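# Place pallet rings flat on their size-matched holders

## Task

Take every ring off the pallet and put it on the holder whose size fits it, resting flat on that holder's pads. Gripping a ring from inside its hole is allowed. A ring only counts as placed if it stays there without the robot holding it.

## Robot and tools

Robot: one FANUC CRX-5iA six-joint arm with a Robotiq 2F-140 parallel gripper. There is only one arm, so every command is for that single gripper. The fingers point along the gripper's +z axis and open and close along its y axis. end_effector_position is the spot between the pads when they are shut. Closed fingertips stick out about 33 mm past it, fully open ones about 9 mm. While closing, the tips travel roughly 24 mm further out from the arm, so keep that clearance above any surface.

Frame: the scene frame has its origin on the table top straight under the arm base. +z is up, and +y is to the left when facing along +x. Positions are in metres. Orientations are quaternions written w first (qw, qx, qy, qz). The base may sit slightly tilted, and the reported hand position can be a little off, more so when the arm reaches far.

The row: every motion command uses rows of 10 numbers: x, y, z, qw, qx, qy, qz, position, force_limit, speed. The first seven are an absolute target pose for the gripper in the scene frame, not an offset. The last three are finger settings, each from -1 to 1. position: +1 is fully open (140 mm), about -0.8 is where the pads touch, -1 keeps closing until blocked. force_limit scales grip force, roughly 14 N at -1, 60 N at 0, 107 N at +1 for parts up to 40 mm wide. speed scales finger speed, about 30 mm/s at -1, 140 at 0, 250 at +1. Resend the intended quaternion in every row rather than copying the reported one, which may have drifted.

execute_actions(actions): a list of actions; each action is a list of 1 to 15 rows; each row plays for one 1/30 s step, and a short action repeats its final row until 15 steps are used. An empty list just returns state and images. A target more than 0.6 m away from the gripper along any of its own axes is rejected; if the first action is rejected or anything is malformed, the whole call does nothing. Each step the controller clips the command to within 70 mm and 16 degrees of where the hand actually is, so a distant target may need several actions; position wins over orientation when both cannot be met.

move(target, speed, stop_force, blocking): target is one 10-number row (absolute pose plus finger settings, which are sent at once). The hand follows a straight path, turning the short way. speed is top path speed in m/s, 0.002 to 0.5, default 0.25 (rotation capped at twice that in rad/s); the path lasts 0.5 to 10 s. The path ignores obstacles and the hand may lag or overshoot the speed. stop_force (20 to 80 N, optional) ends the path when the estimated push against the motion rises by that much for two steps; the hand then backs to where it was two steps earlier and holds. Use it with very low speed for touching down; the final press can still briefly exceed it. Do not use it when the move rotates the gripper, when lifting off something, or in the first 0.2 s. It can fail near stretched poses. blocking=false returns after 0.5 s while the arm keeps going (not allowed with stop_force); then use wait or stop before sending anything else. The result adds a move: line: done, off_target, moving, held, fault, or contact (stop_force ended it), plus limits such as paced (pose was clipped) or held (a check blocked steps, after which motion can jump fast), and the distance to target.

wait(seconds): 0 to 10 s, holds the last command, lets a running move continue, and returns state. stop(): brakes a running move (needs some room); fingers keep moving. zoom_image(camera, region): region [x0, y0, x1, y1] in pixels, up to 504x504, from cam_head_left, cam_head_right, cam_high, cam_low (672x504) or cam_wrist (504x504). read_manual(section): only licence texts. finished_scene(scene): pass the current scene's number once the rings rest unaided; it cannot be undone.

Reading results: the state line gives the hand pose; Hand target is what the controller is now driving toward; HELD marks clipped steps; a pose unreachable line means the clearance check altered the command (a mounting block under the base counts as arm). object_status: 0 moving, 1 blocked while opening, 2 blocked while closing (a grip), 3 reached the commanded position or pads met (thin items may still be held). To grip, send -1 and look for 2. position_measured runs in counts, 3 open to 230 closed, not linear. To squeeze harder while holding, raise force_limit and nudge position by at least 0.01 (for example -1 to -0.98). Flange force is an estimate that includes held weight and is noisy during acceleration.

Joint ranges (rad): waist and shoulder about ±3.49 and ±3.14, elbow -1.187 to 4.328, forearm roll ±3.316, wrist pitch ±3.14, wrist roll ±3.927. Load limits: 140 N m for waist, shoulder, elbow; 35.2 N m for the three wrist joints.

Avoid: any joint reaching its load limit or 150 N of outside force triggers a 10 s fault stop that cancels the rest of the call. The arm is stiff, so aiming even slightly into a solid surface can fault; approach slowly with stop_force. Overheated motors (MOTOR HOT warning) lead to a braking stop. Never knock or drop anything off the table; avoid dropping rings, slamming, or shoving hard. Small random tugs on held parts or pushes on loose ones may occur, so grip firmly.

Each tool is called after "Call:" by a JSON object that holds its "op" and its "data", one argument or row to a line.

## Session

Call:
{"op": "execute_actions", "data": {
  "actions": []
}}

Scene clock: 0.00 s.
end_effector_position=(+0.1594, +0.3103, +0.2445) position_measured=3 object_status=3 end_effector_quat_wxyz=(-0.227, -0.164, +0.688, +0.669)
Joint positions: [ 0.027  1.292 -0.094 -1.223 -1.711 -0.175]
Joint velocities: [-0.     0.001  0.     0.001  0.    -0.001]
Flange force (N, the push that the arm receives, along the gripper's own x y z axes): no reading
Hand target: +0.159, +0.310, +0.244; -0.227, -0.164, +0.688, +0.669

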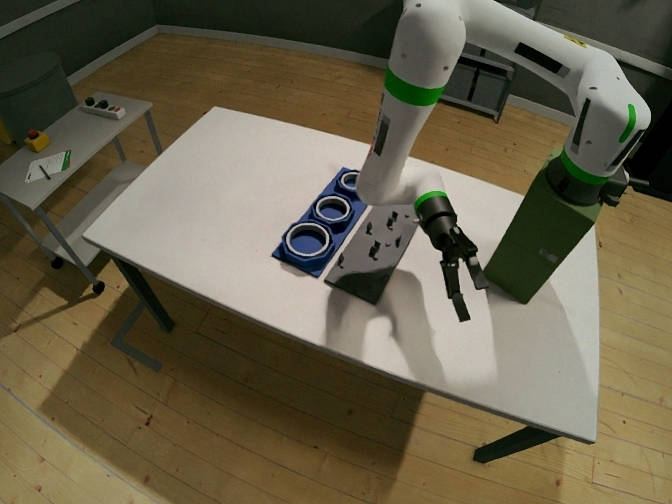

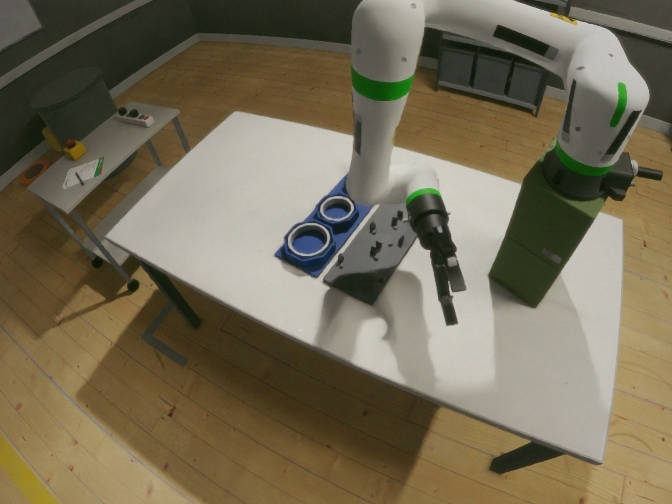

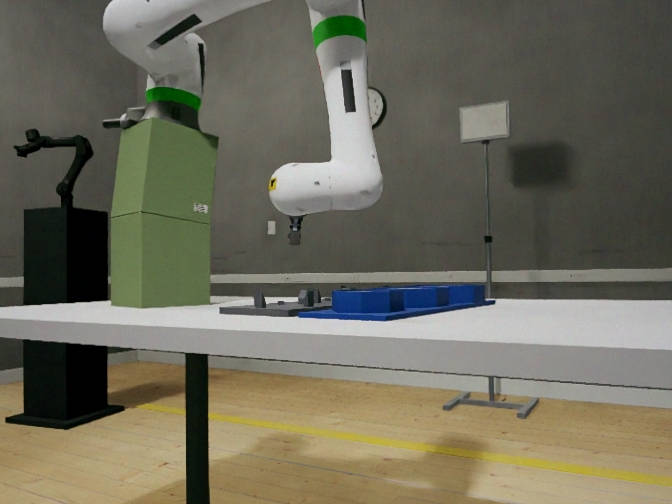

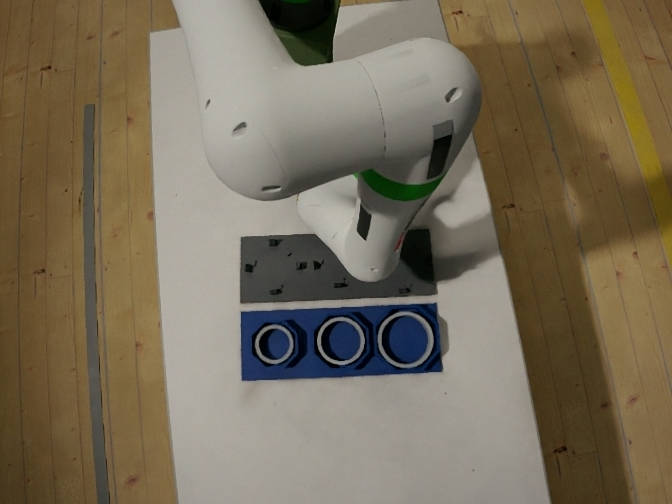

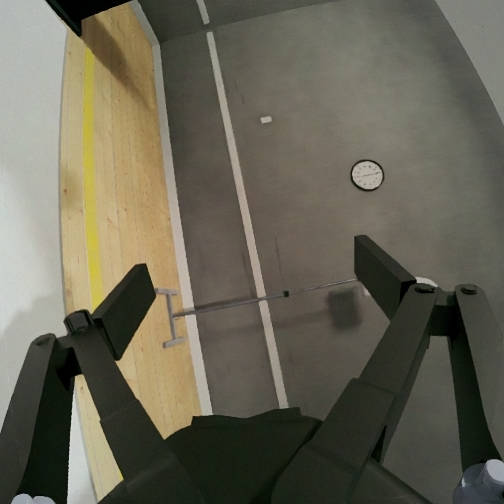

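Call:
{"op": "move", "data": {
  "target": [0.45,0.05,0.3,0,1,0,0,-1,0,1]
}}

Scene clock: 8.10 s.
end_effector_position=(+0.4479, +0.0487, +0.2975) position_measured=233 object_status=3 end_effector_quat_wxyz=(+0.002, +1.000, +0.001, -0.002)
Joint positions: [ 0.175  0.301 -0.46  -0.133 -0.746  1.323]
Joint velocities: [-0.001  0.001 -0.    -0.001  0.    -0.   ]
Flange force (N, the push that the arm receives, along the gripper's own x y z axes): [-0.8 0.0 -2.8]
Hand target: +0.448, +0.049, +0.298; +0.002, +1.000, +0.001, -0.002
Off the commanded pose: 0.003 m, 0 deg.
move: done

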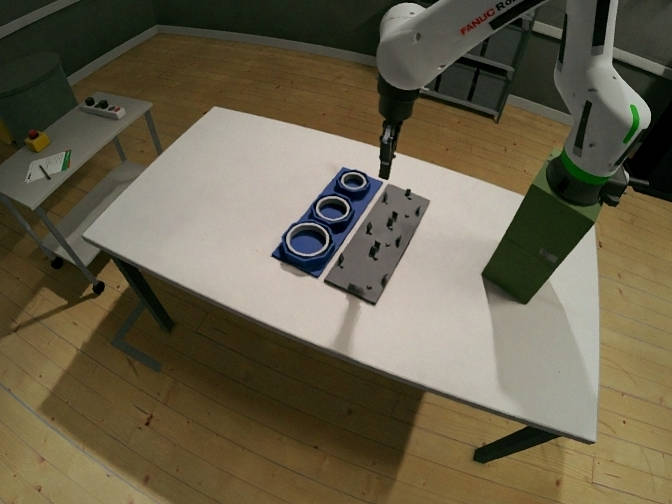

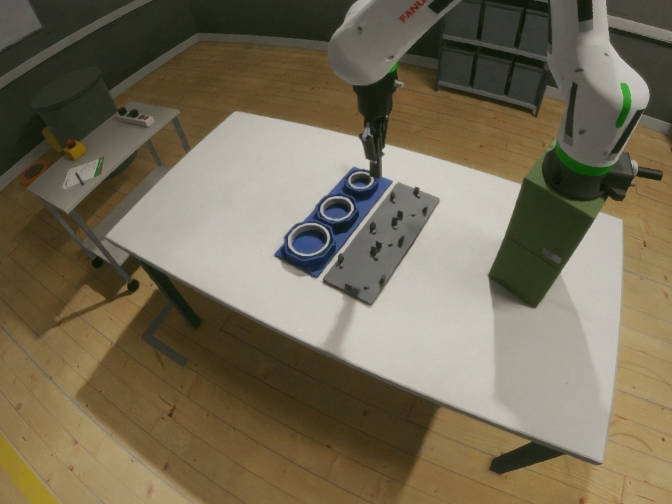

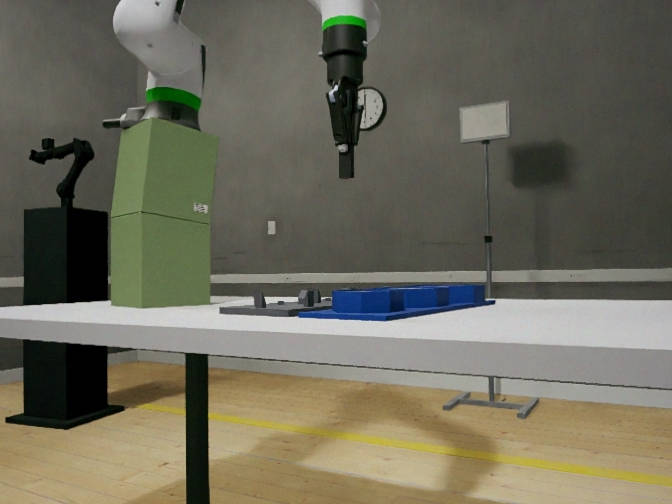

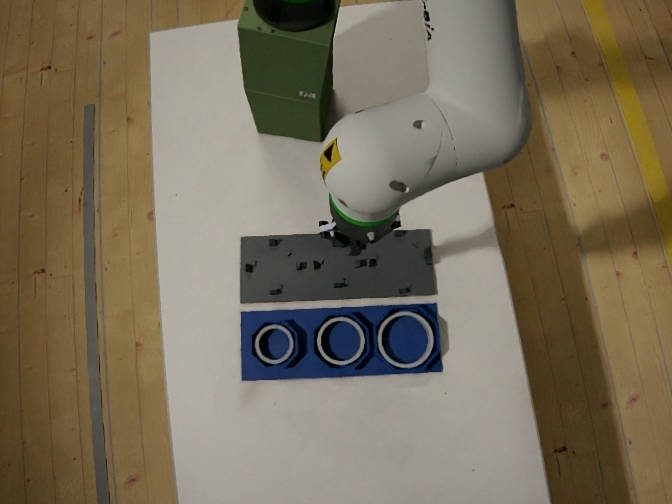

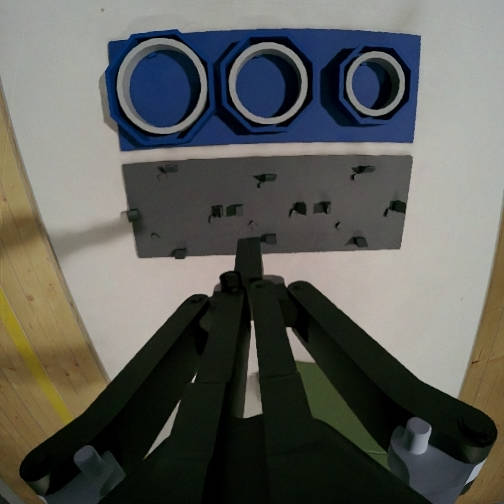

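Call:
{"op": "move", "data": {
  "target": [0.62,0.03,0.11,0,1,0,0,-1,0,1]
}}

Scene clock: 16.33 s.
end_effector_position=(+0.6196, +0.0300, +0.1099) position_measured=233 object_status=3 end_effector_quat_wxyz=(-0.000, +1.000, -0.000, -0.000)
Joint positions: [ 0.073  0.956  0.11  -0.165 -0.667  1.453]
Joint velocities: [-0.     0.001  0.001 -0.    -0.001  0.001]
Flange force (N, the push that the arm receives, along the gripper's own x y z axes): [8.9 -0.9 2.5]
Hand target: +0.620, +0.030, +0.110; -0.000, +1.000, -0.000, -0.000
Off the commanded pose: 0.000 m, 0 deg.
move: done

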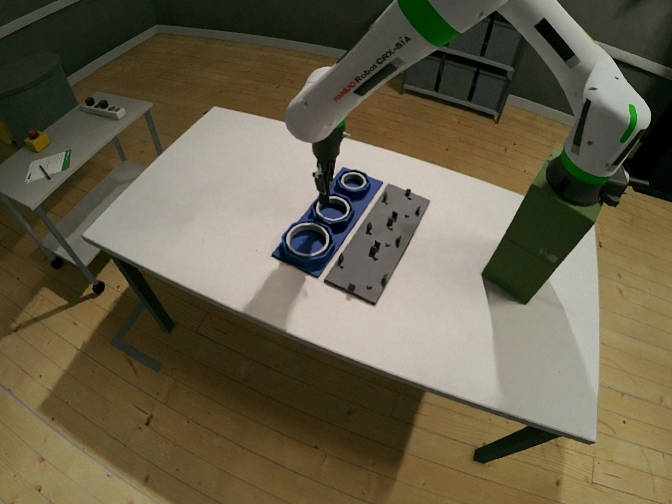

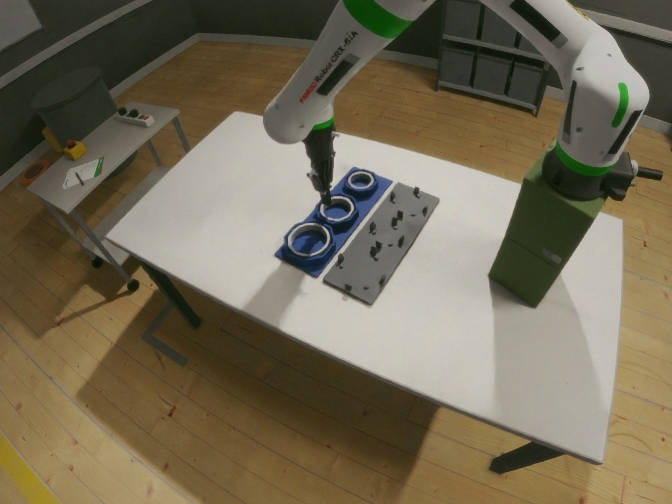

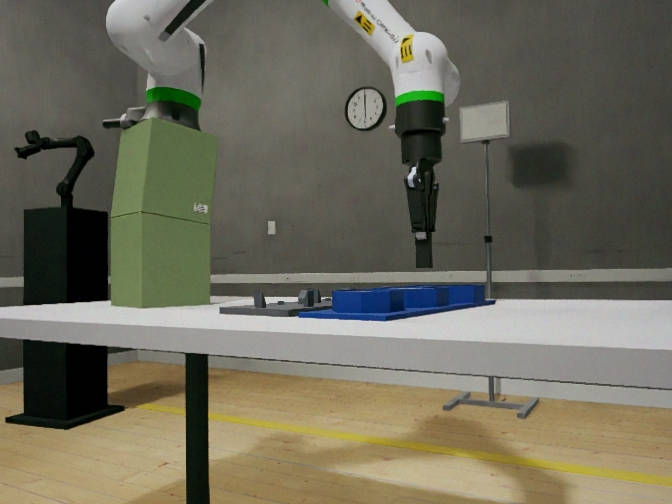

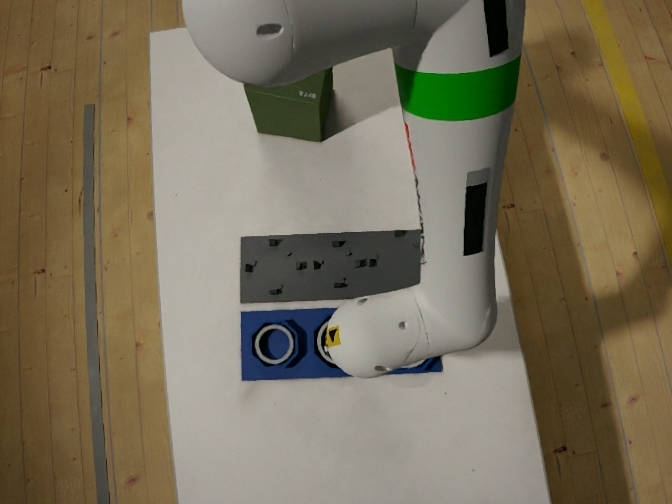

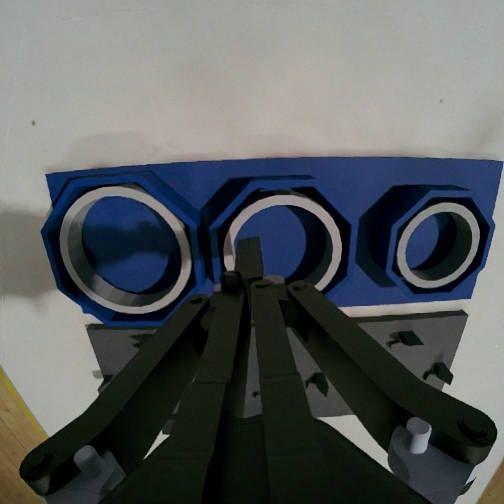

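Call:
{"op": "move", "data": {
  "target": [0.61,-0.005,0.075,0,1,0,0,-1,0,1],
  "speed": 0.1
}}

Scene clock: 21.63 s.
end_effector_position=(+0.6099, -0.0048, +0.0751) position_measured=233 object_status=3 end_effector_quat_wxyz=(-0.000, +1.000, +0.000, -0.000)
Joint positions: [ 0.026  1.019  0.111 -0.182 -0.611  1.52 ]
Joint velocities: [-0.     0.    -0.    -0.001  0.    -0.   ]
Flange force (N, the push that the arm receives, along the gripper's own x y z axes): [0.7 -0.3 -2.2]
Hand target: +0.610, -0.005, +0.075; -0.000, +1.000, -0.000, -0.000
Off the commanded pose: 0.000 m, 0 deg.
move: done

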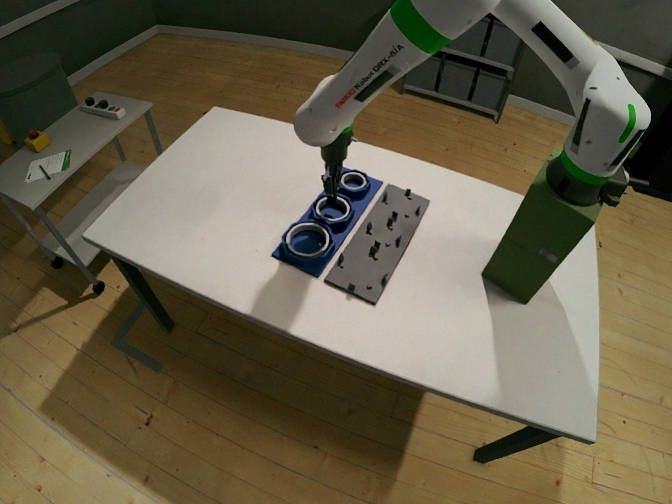

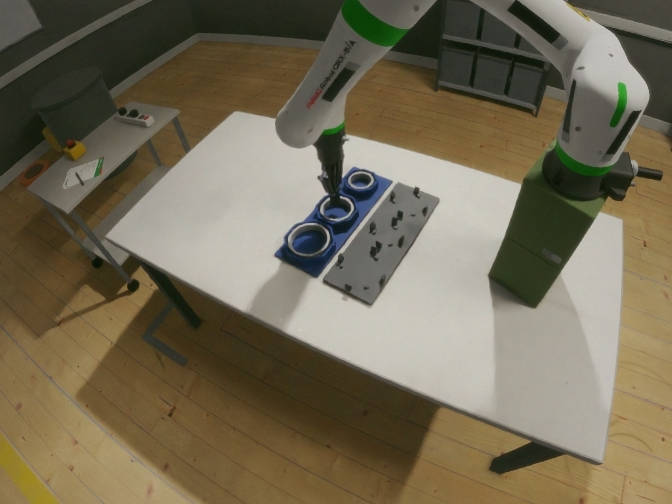

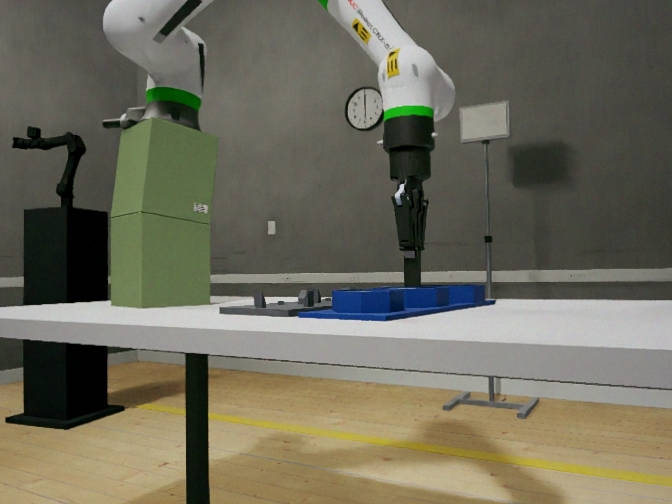

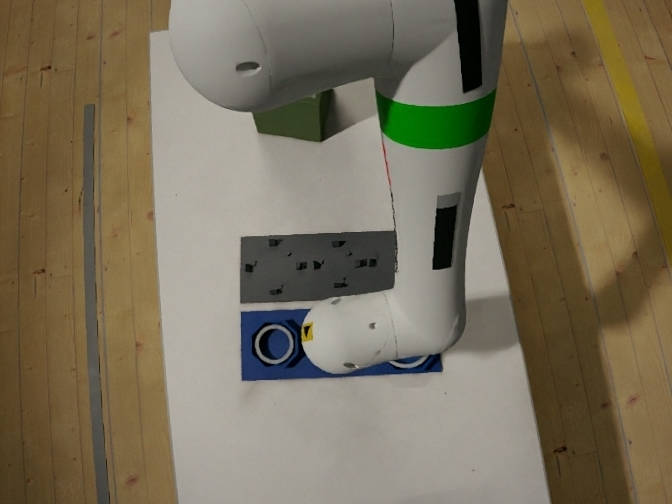

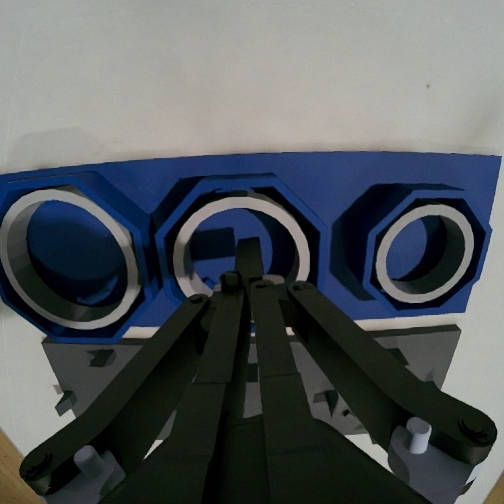

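Call:
{"op": "move", "data": {
  "target": [0.605,0.0,0.046,0,1,0,0,-1,0,1],
  "speed": 0.05
}}

Call:
{"op": "move", "data": {
  "target": [0.605,0.0,0.046,0,1,0,0,1,0,-0.5]
}}

Scene clock: 26.27 s.
end_effector_position=(+0.6050, -0.0000, +0.0461) position_measured=233 object_status=3 end_effector_quat_wxyz=(+0.000, +1.000, -0.000, +0.000)
Joint positions: [ 0.04   1.071  0.124 -0.191 -0.572  1.517]
Joint velocities: [-0.     0.    -0.     0.001 -0.    -0.002]
Flange force (N, the push that the arm receives, along the gripper's own x y z axes): [0.4 -1.2 -2.8]
Hand target: +0.605, -0.000, +0.046; +0.000, +1.000, -0.000, +0.000
Off the commanded pose: 0.000 m, 0 deg.
move: done

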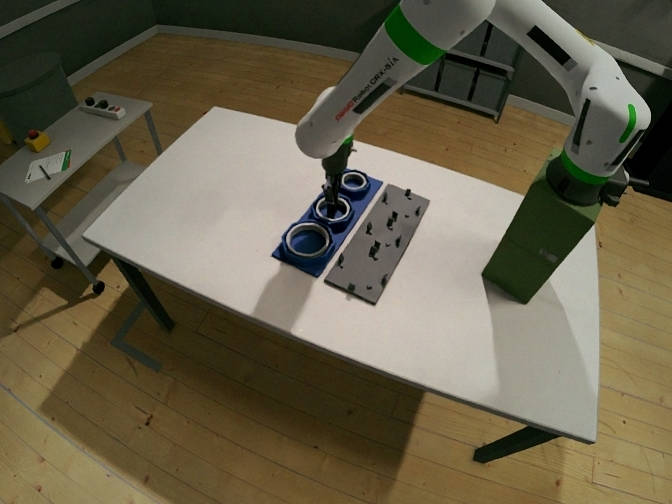

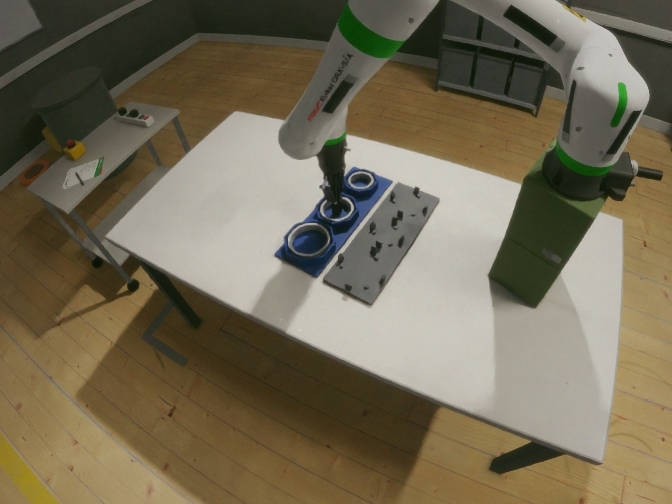

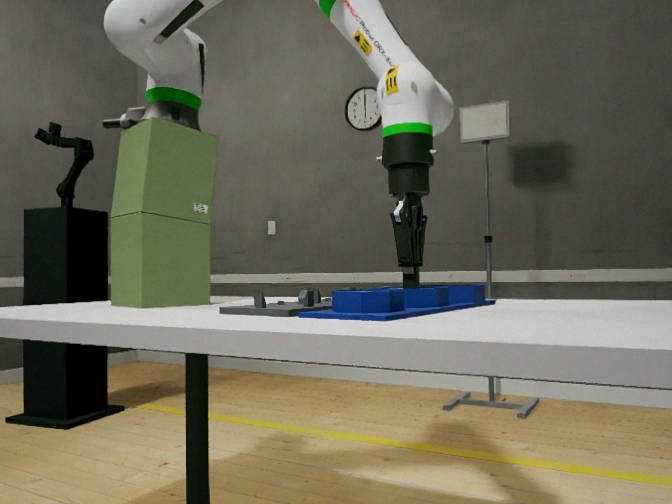

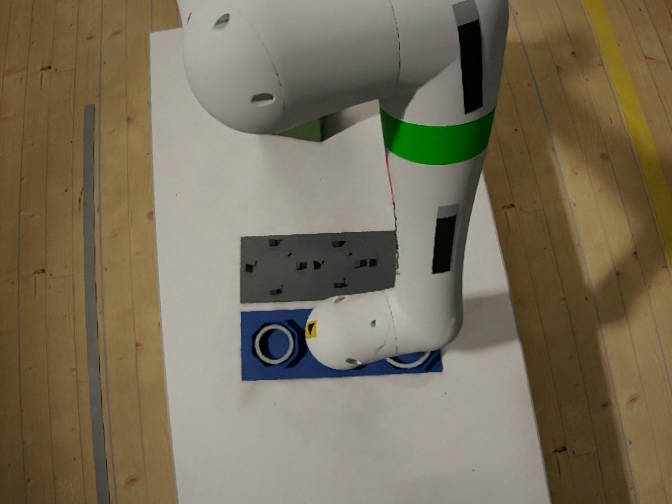

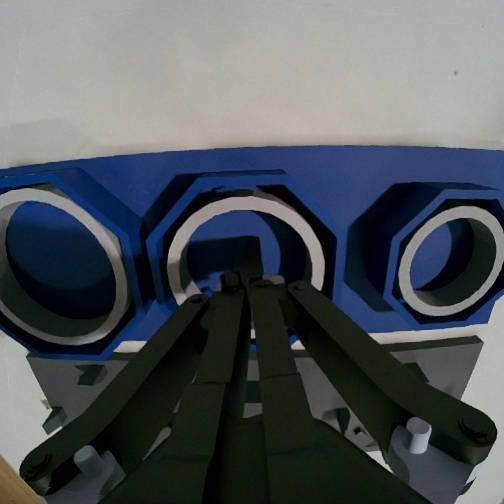

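Scene clock: 27.33 s.
end_effector_position=(+0.6050, +0.0000, +0.0460) position_measured=118 object_status=1 end_effector_quat_wxyz=(-0.000, +1.000, -0.000, -0.000)
Joint positions: [ 0.041  1.072  0.125 -0.191 -0.572  1.517]
Joint velocities: [ 0.     0.     0.    -0.     0.     0.002]
Flange force (N, the push that the arm receives, along the gripper's own x y z axes): [2.7 -0.4 3.2]
Hand target: +0.605, -0.000, +0.046; -0.000, +1.000, +0.000, -0.000
Off the commanded pose: 0.000 m, 0 deg.
move: done

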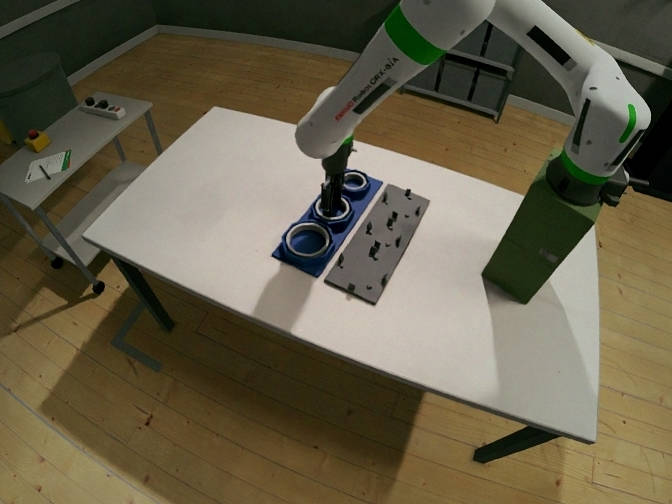

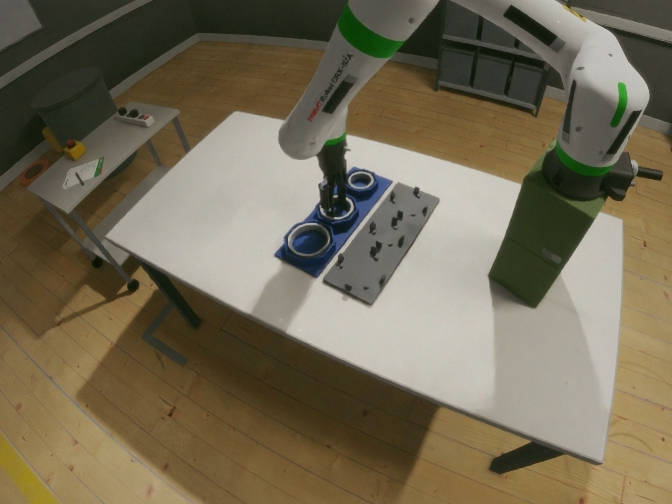

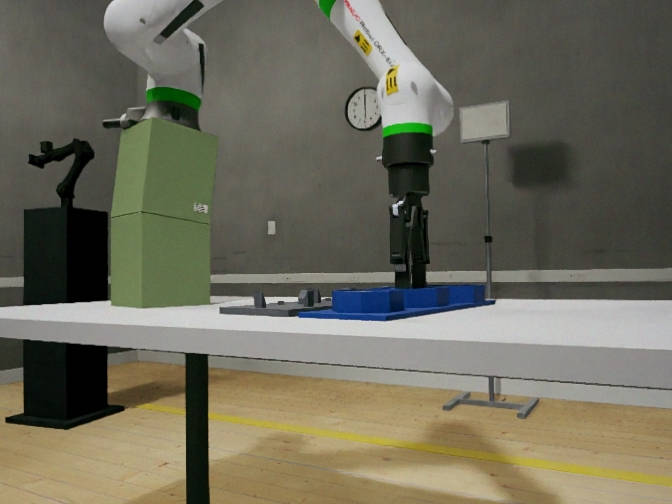

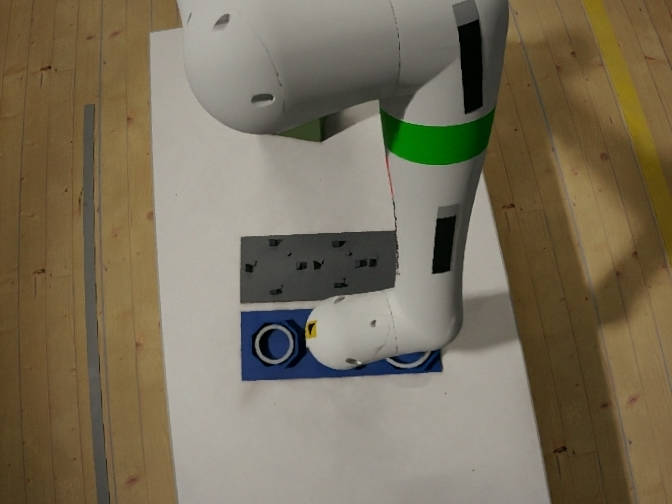

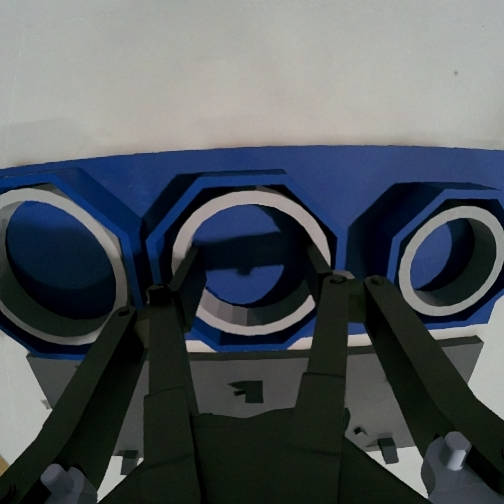

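Call:
{"op": "move", "data": {
  "target": [0.605,0.0,0.10,0,1,0,0,1,0,-0.5],
  "speed": 0.1
}}

Call:
{"op": "move", "data": {
  "target": [0.418,-0.13,0.095,0,1,0,0,1,0,-0.5],
  "speed": 0.2
}}

Scene clock: 32.23 s.
end_effector_position=(+0.6051, +0.0000, +0.0999) position_measured=118 object_status=1 end_effector_quat_wxyz=(-0.000, +1.000, +0.000, -0.000)
Joint positions: [ 0.032  0.961  0.071 -0.176 -0.629  1.508]
Joint velocities: [-0.001 -0.001 -0.     0.001  0.     0.   ]
Flange force (N, the push that the arm receives, along the gripper's own x y z axes): [1.4 -1.3 3.9]
Hand target: +0.605, +0.000, +0.100; -0.000, +1.000, +0.000, -0.000
Off the commanded pose: 0.000 m, 0 deg.
move: done

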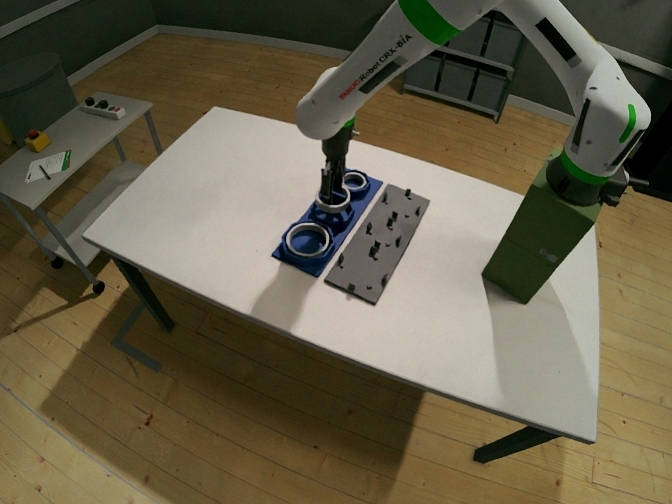

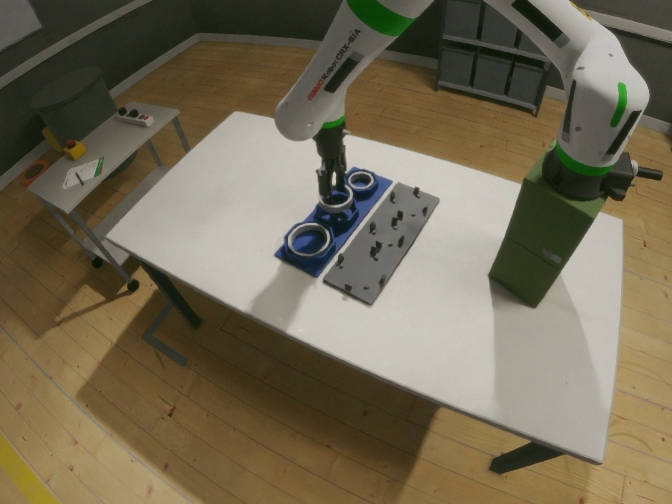

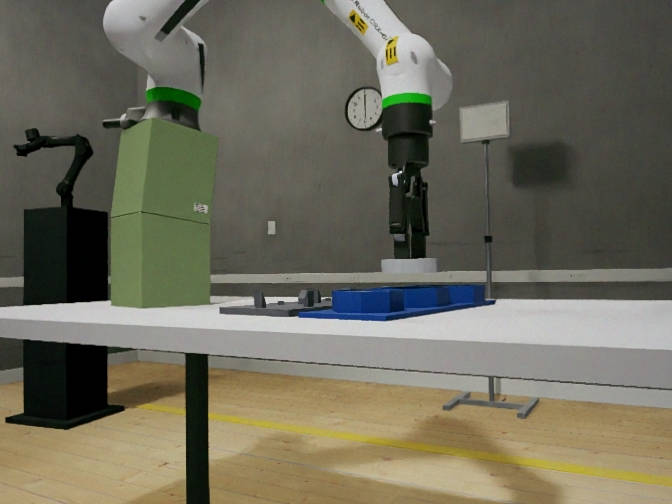

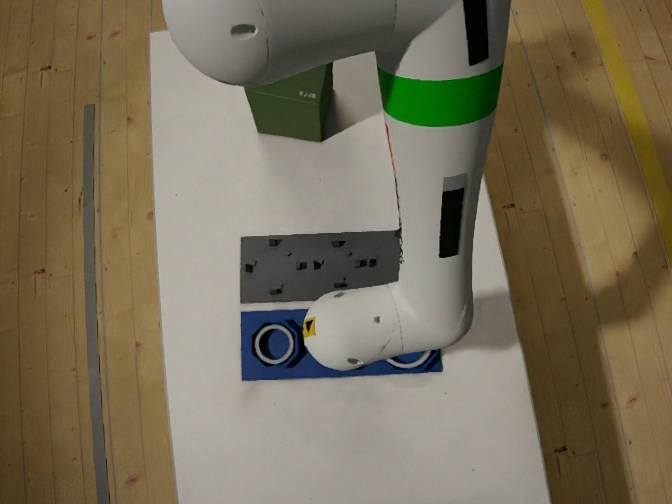

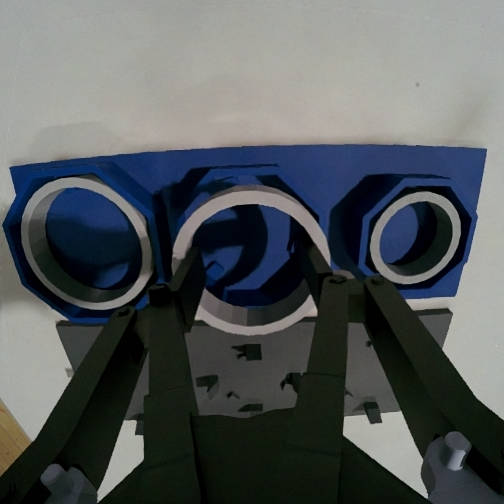

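Scene clock: 33.77 s.
end_effector_position=(+0.4177, -0.1287, +0.0955) position_measured=117 object_status=1 end_effector_quat_wxyz=(-0.001, +1.000, -0.000, +0.000)
Joint positions: [-0.199  0.83  -0.367 -0.337 -0.358  1.914]
Joint velocities: [-0.001 -0.     0.    -0.     0.     0.002]
Flange force (N, the push that the arm receives, along the gripper's own x y z axes): [1.2 0.5 3.0]
Hand target: +0.418, -0.129, +0.096; -0.001, +1.000, -0.000, +0.000
Off the commanded pose: 0.001 m, 0 deg.
move: done

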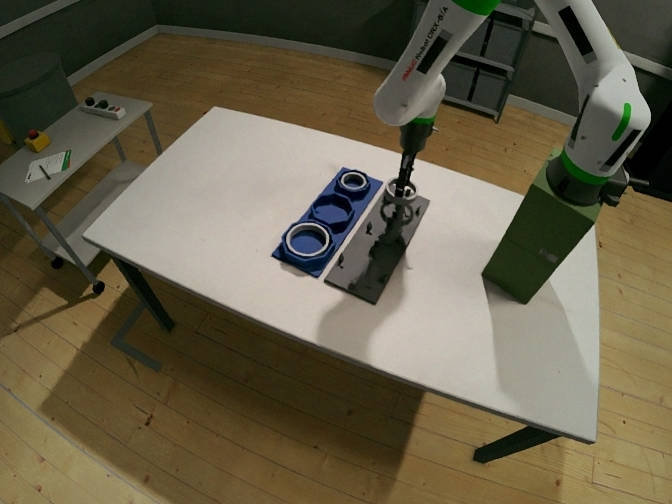

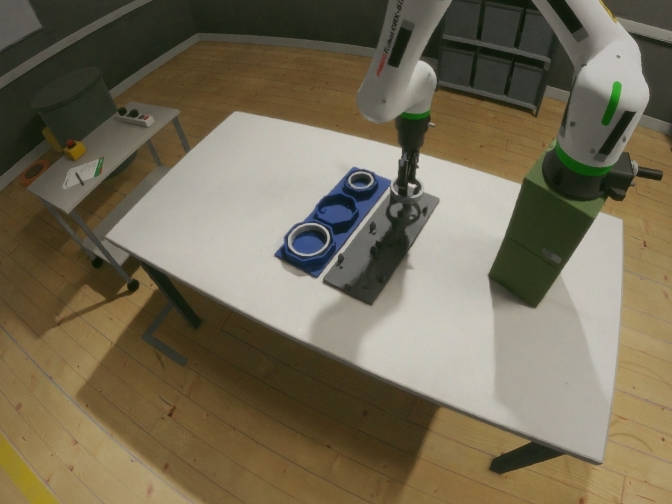

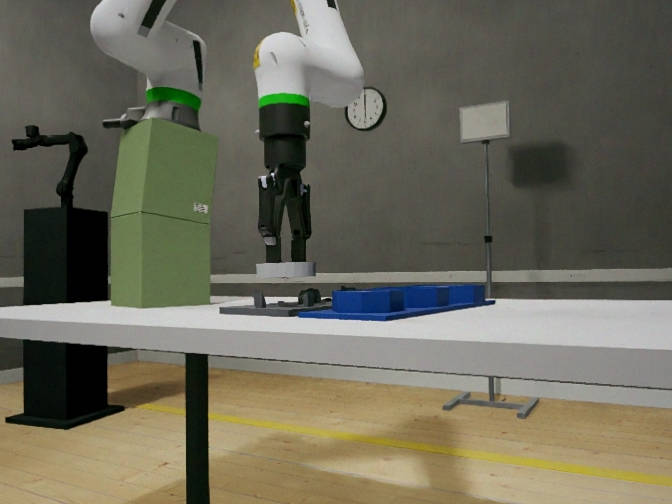

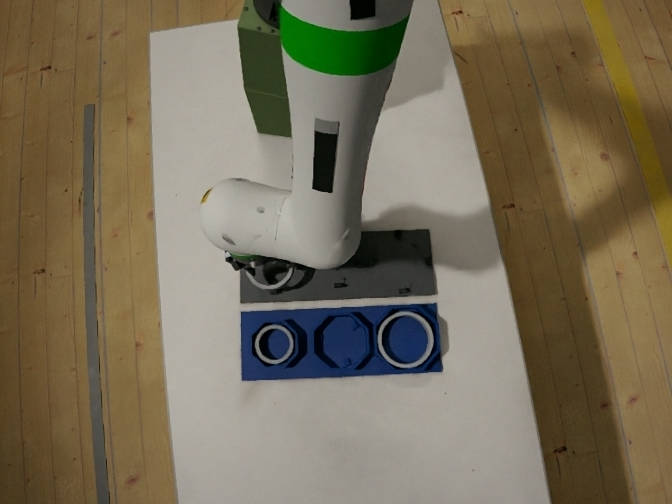

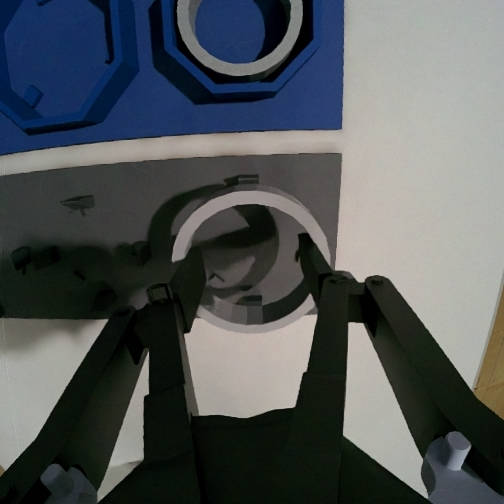

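Call:
{"op": "move", "data": {
  "target": [0.410,-0.128,0.078,0,1,0,0,1,0,-0.5],
  "speed": 0.05
}}

Scene clock: 37.90 s.
end_effector_position=(+0.4100, -0.1280, +0.0781) position_measured=117 object_status=1 end_effector_quat_wxyz=(-0.000, +1.000, -0.000, +0.000)
Joint positions: [-0.195  0.871 -0.363 -0.366 -0.323  1.942]
Joint velocities: [ 0.    -0.001  0.     0.001  0.     0.002]
Flange force (N, the push that the arm receives, along the gripper's own x y z axes): [1.9 -0.1 4.1]
Hand target: +0.410, -0.128, +0.078; -0.000, +1.000, -0.000, +0.000
Off the commanded pose: 0.000 m, 0 deg.
move: done

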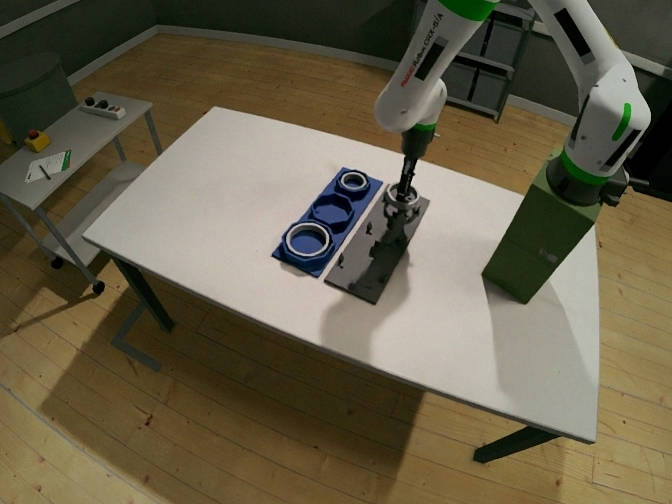

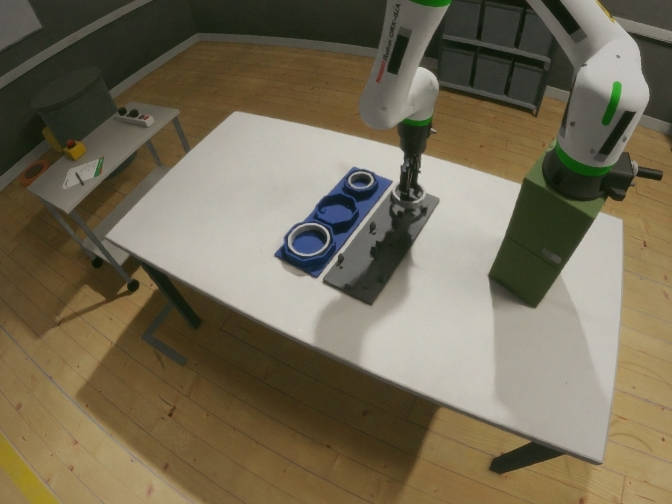

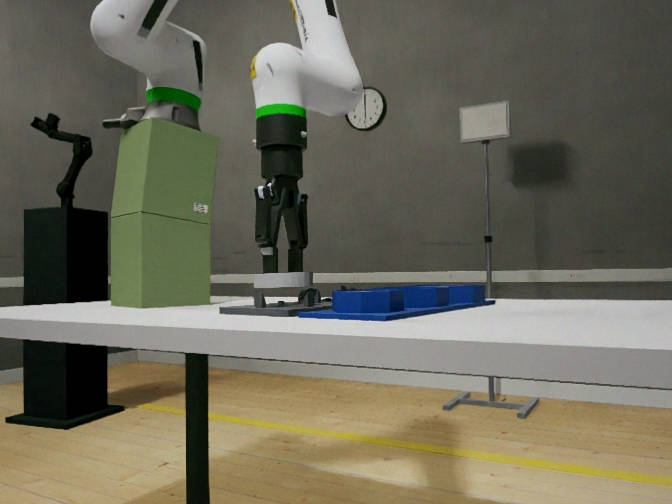

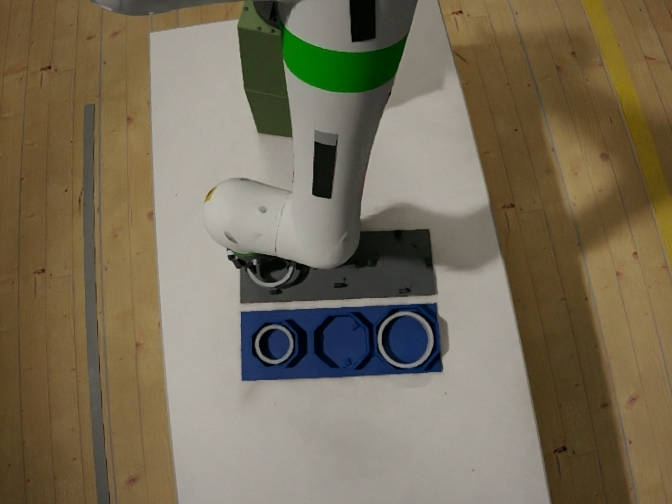

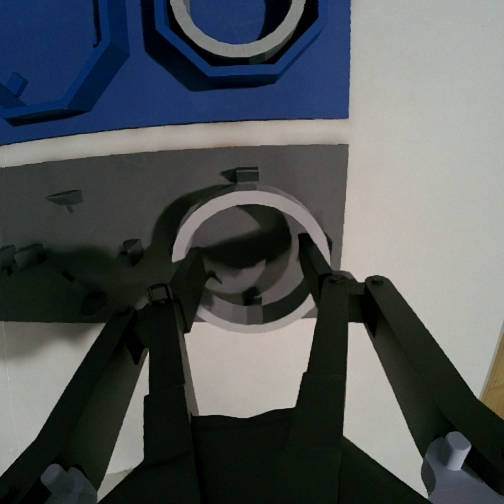

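Call:
{"op": "move", "data": {
  "target": [0.410,-0.126,0.05,0,1,0,0,1,0,-0.5],
  "speed": 0.01,
  "stop_force": 20
}}

Scene clock: 43.13 s.
end_effector_position=(+0.4098, -0.1263, +0.0550) position_measured=117 object_status=1 end_effector_quat_wxyz=(-0.000, +1.000, -0.000, -0.000)
Joint positions: [-0.188  0.93  -0.331 -0.398 -0.297  1.968]
Joint velocities: [ 0.    -0.006 -0.001  0.007 -0.004 -0.003]
Flange force (N, the push that the arm receives, along the gripper's own x y z axes): [-3.3 10.8 1.1]
Hand target: +0.410, -0.126, +0.055; -0.000, +1.000, -0.000, -0.000
Off the commanded pose: 0.005 m, 0 deg.
move: contact

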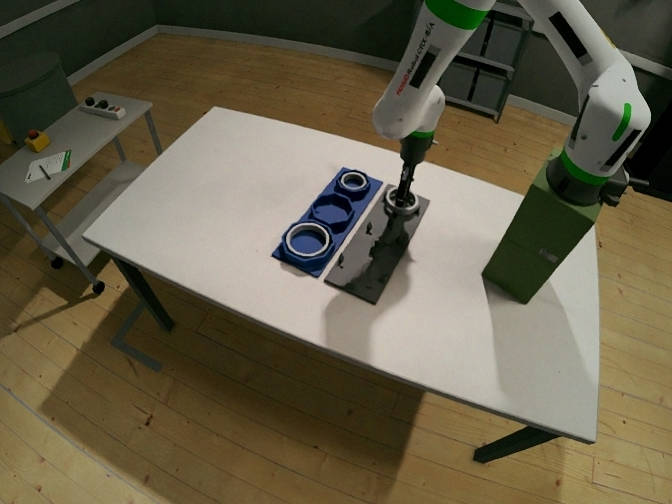

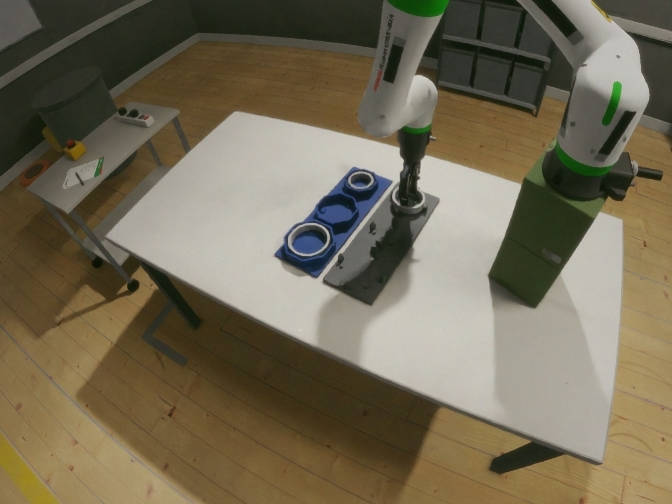

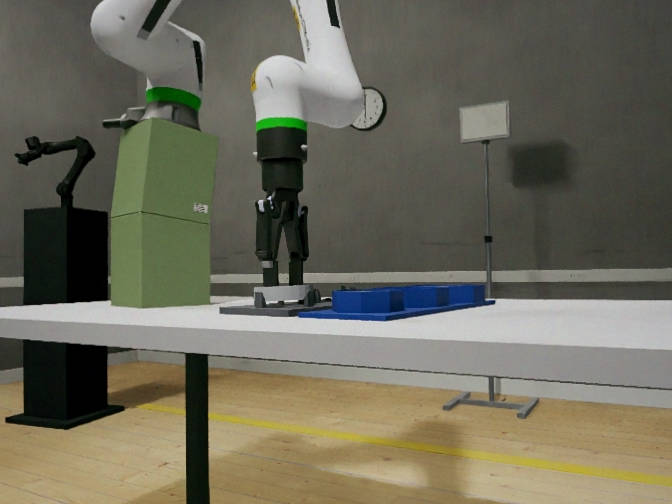

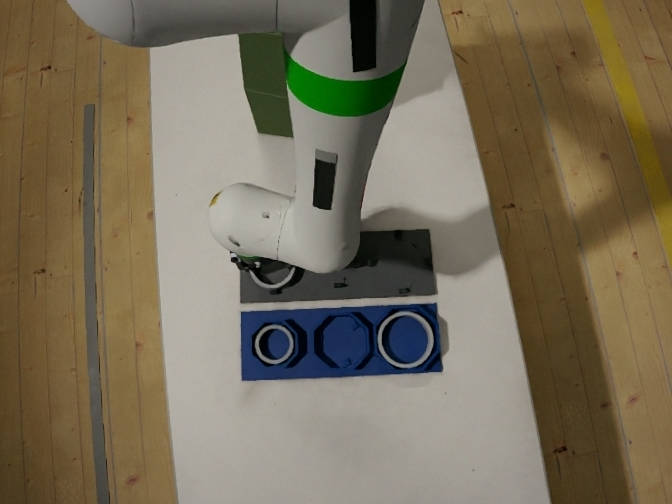

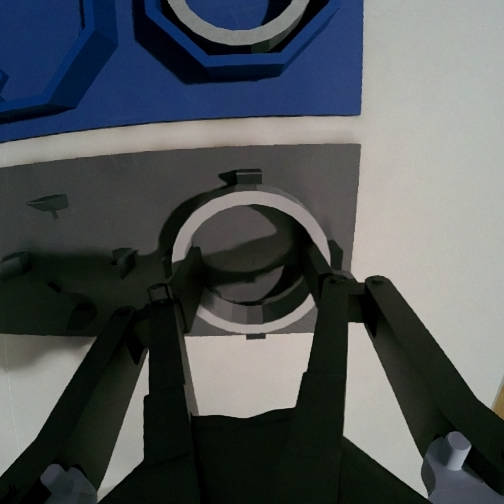

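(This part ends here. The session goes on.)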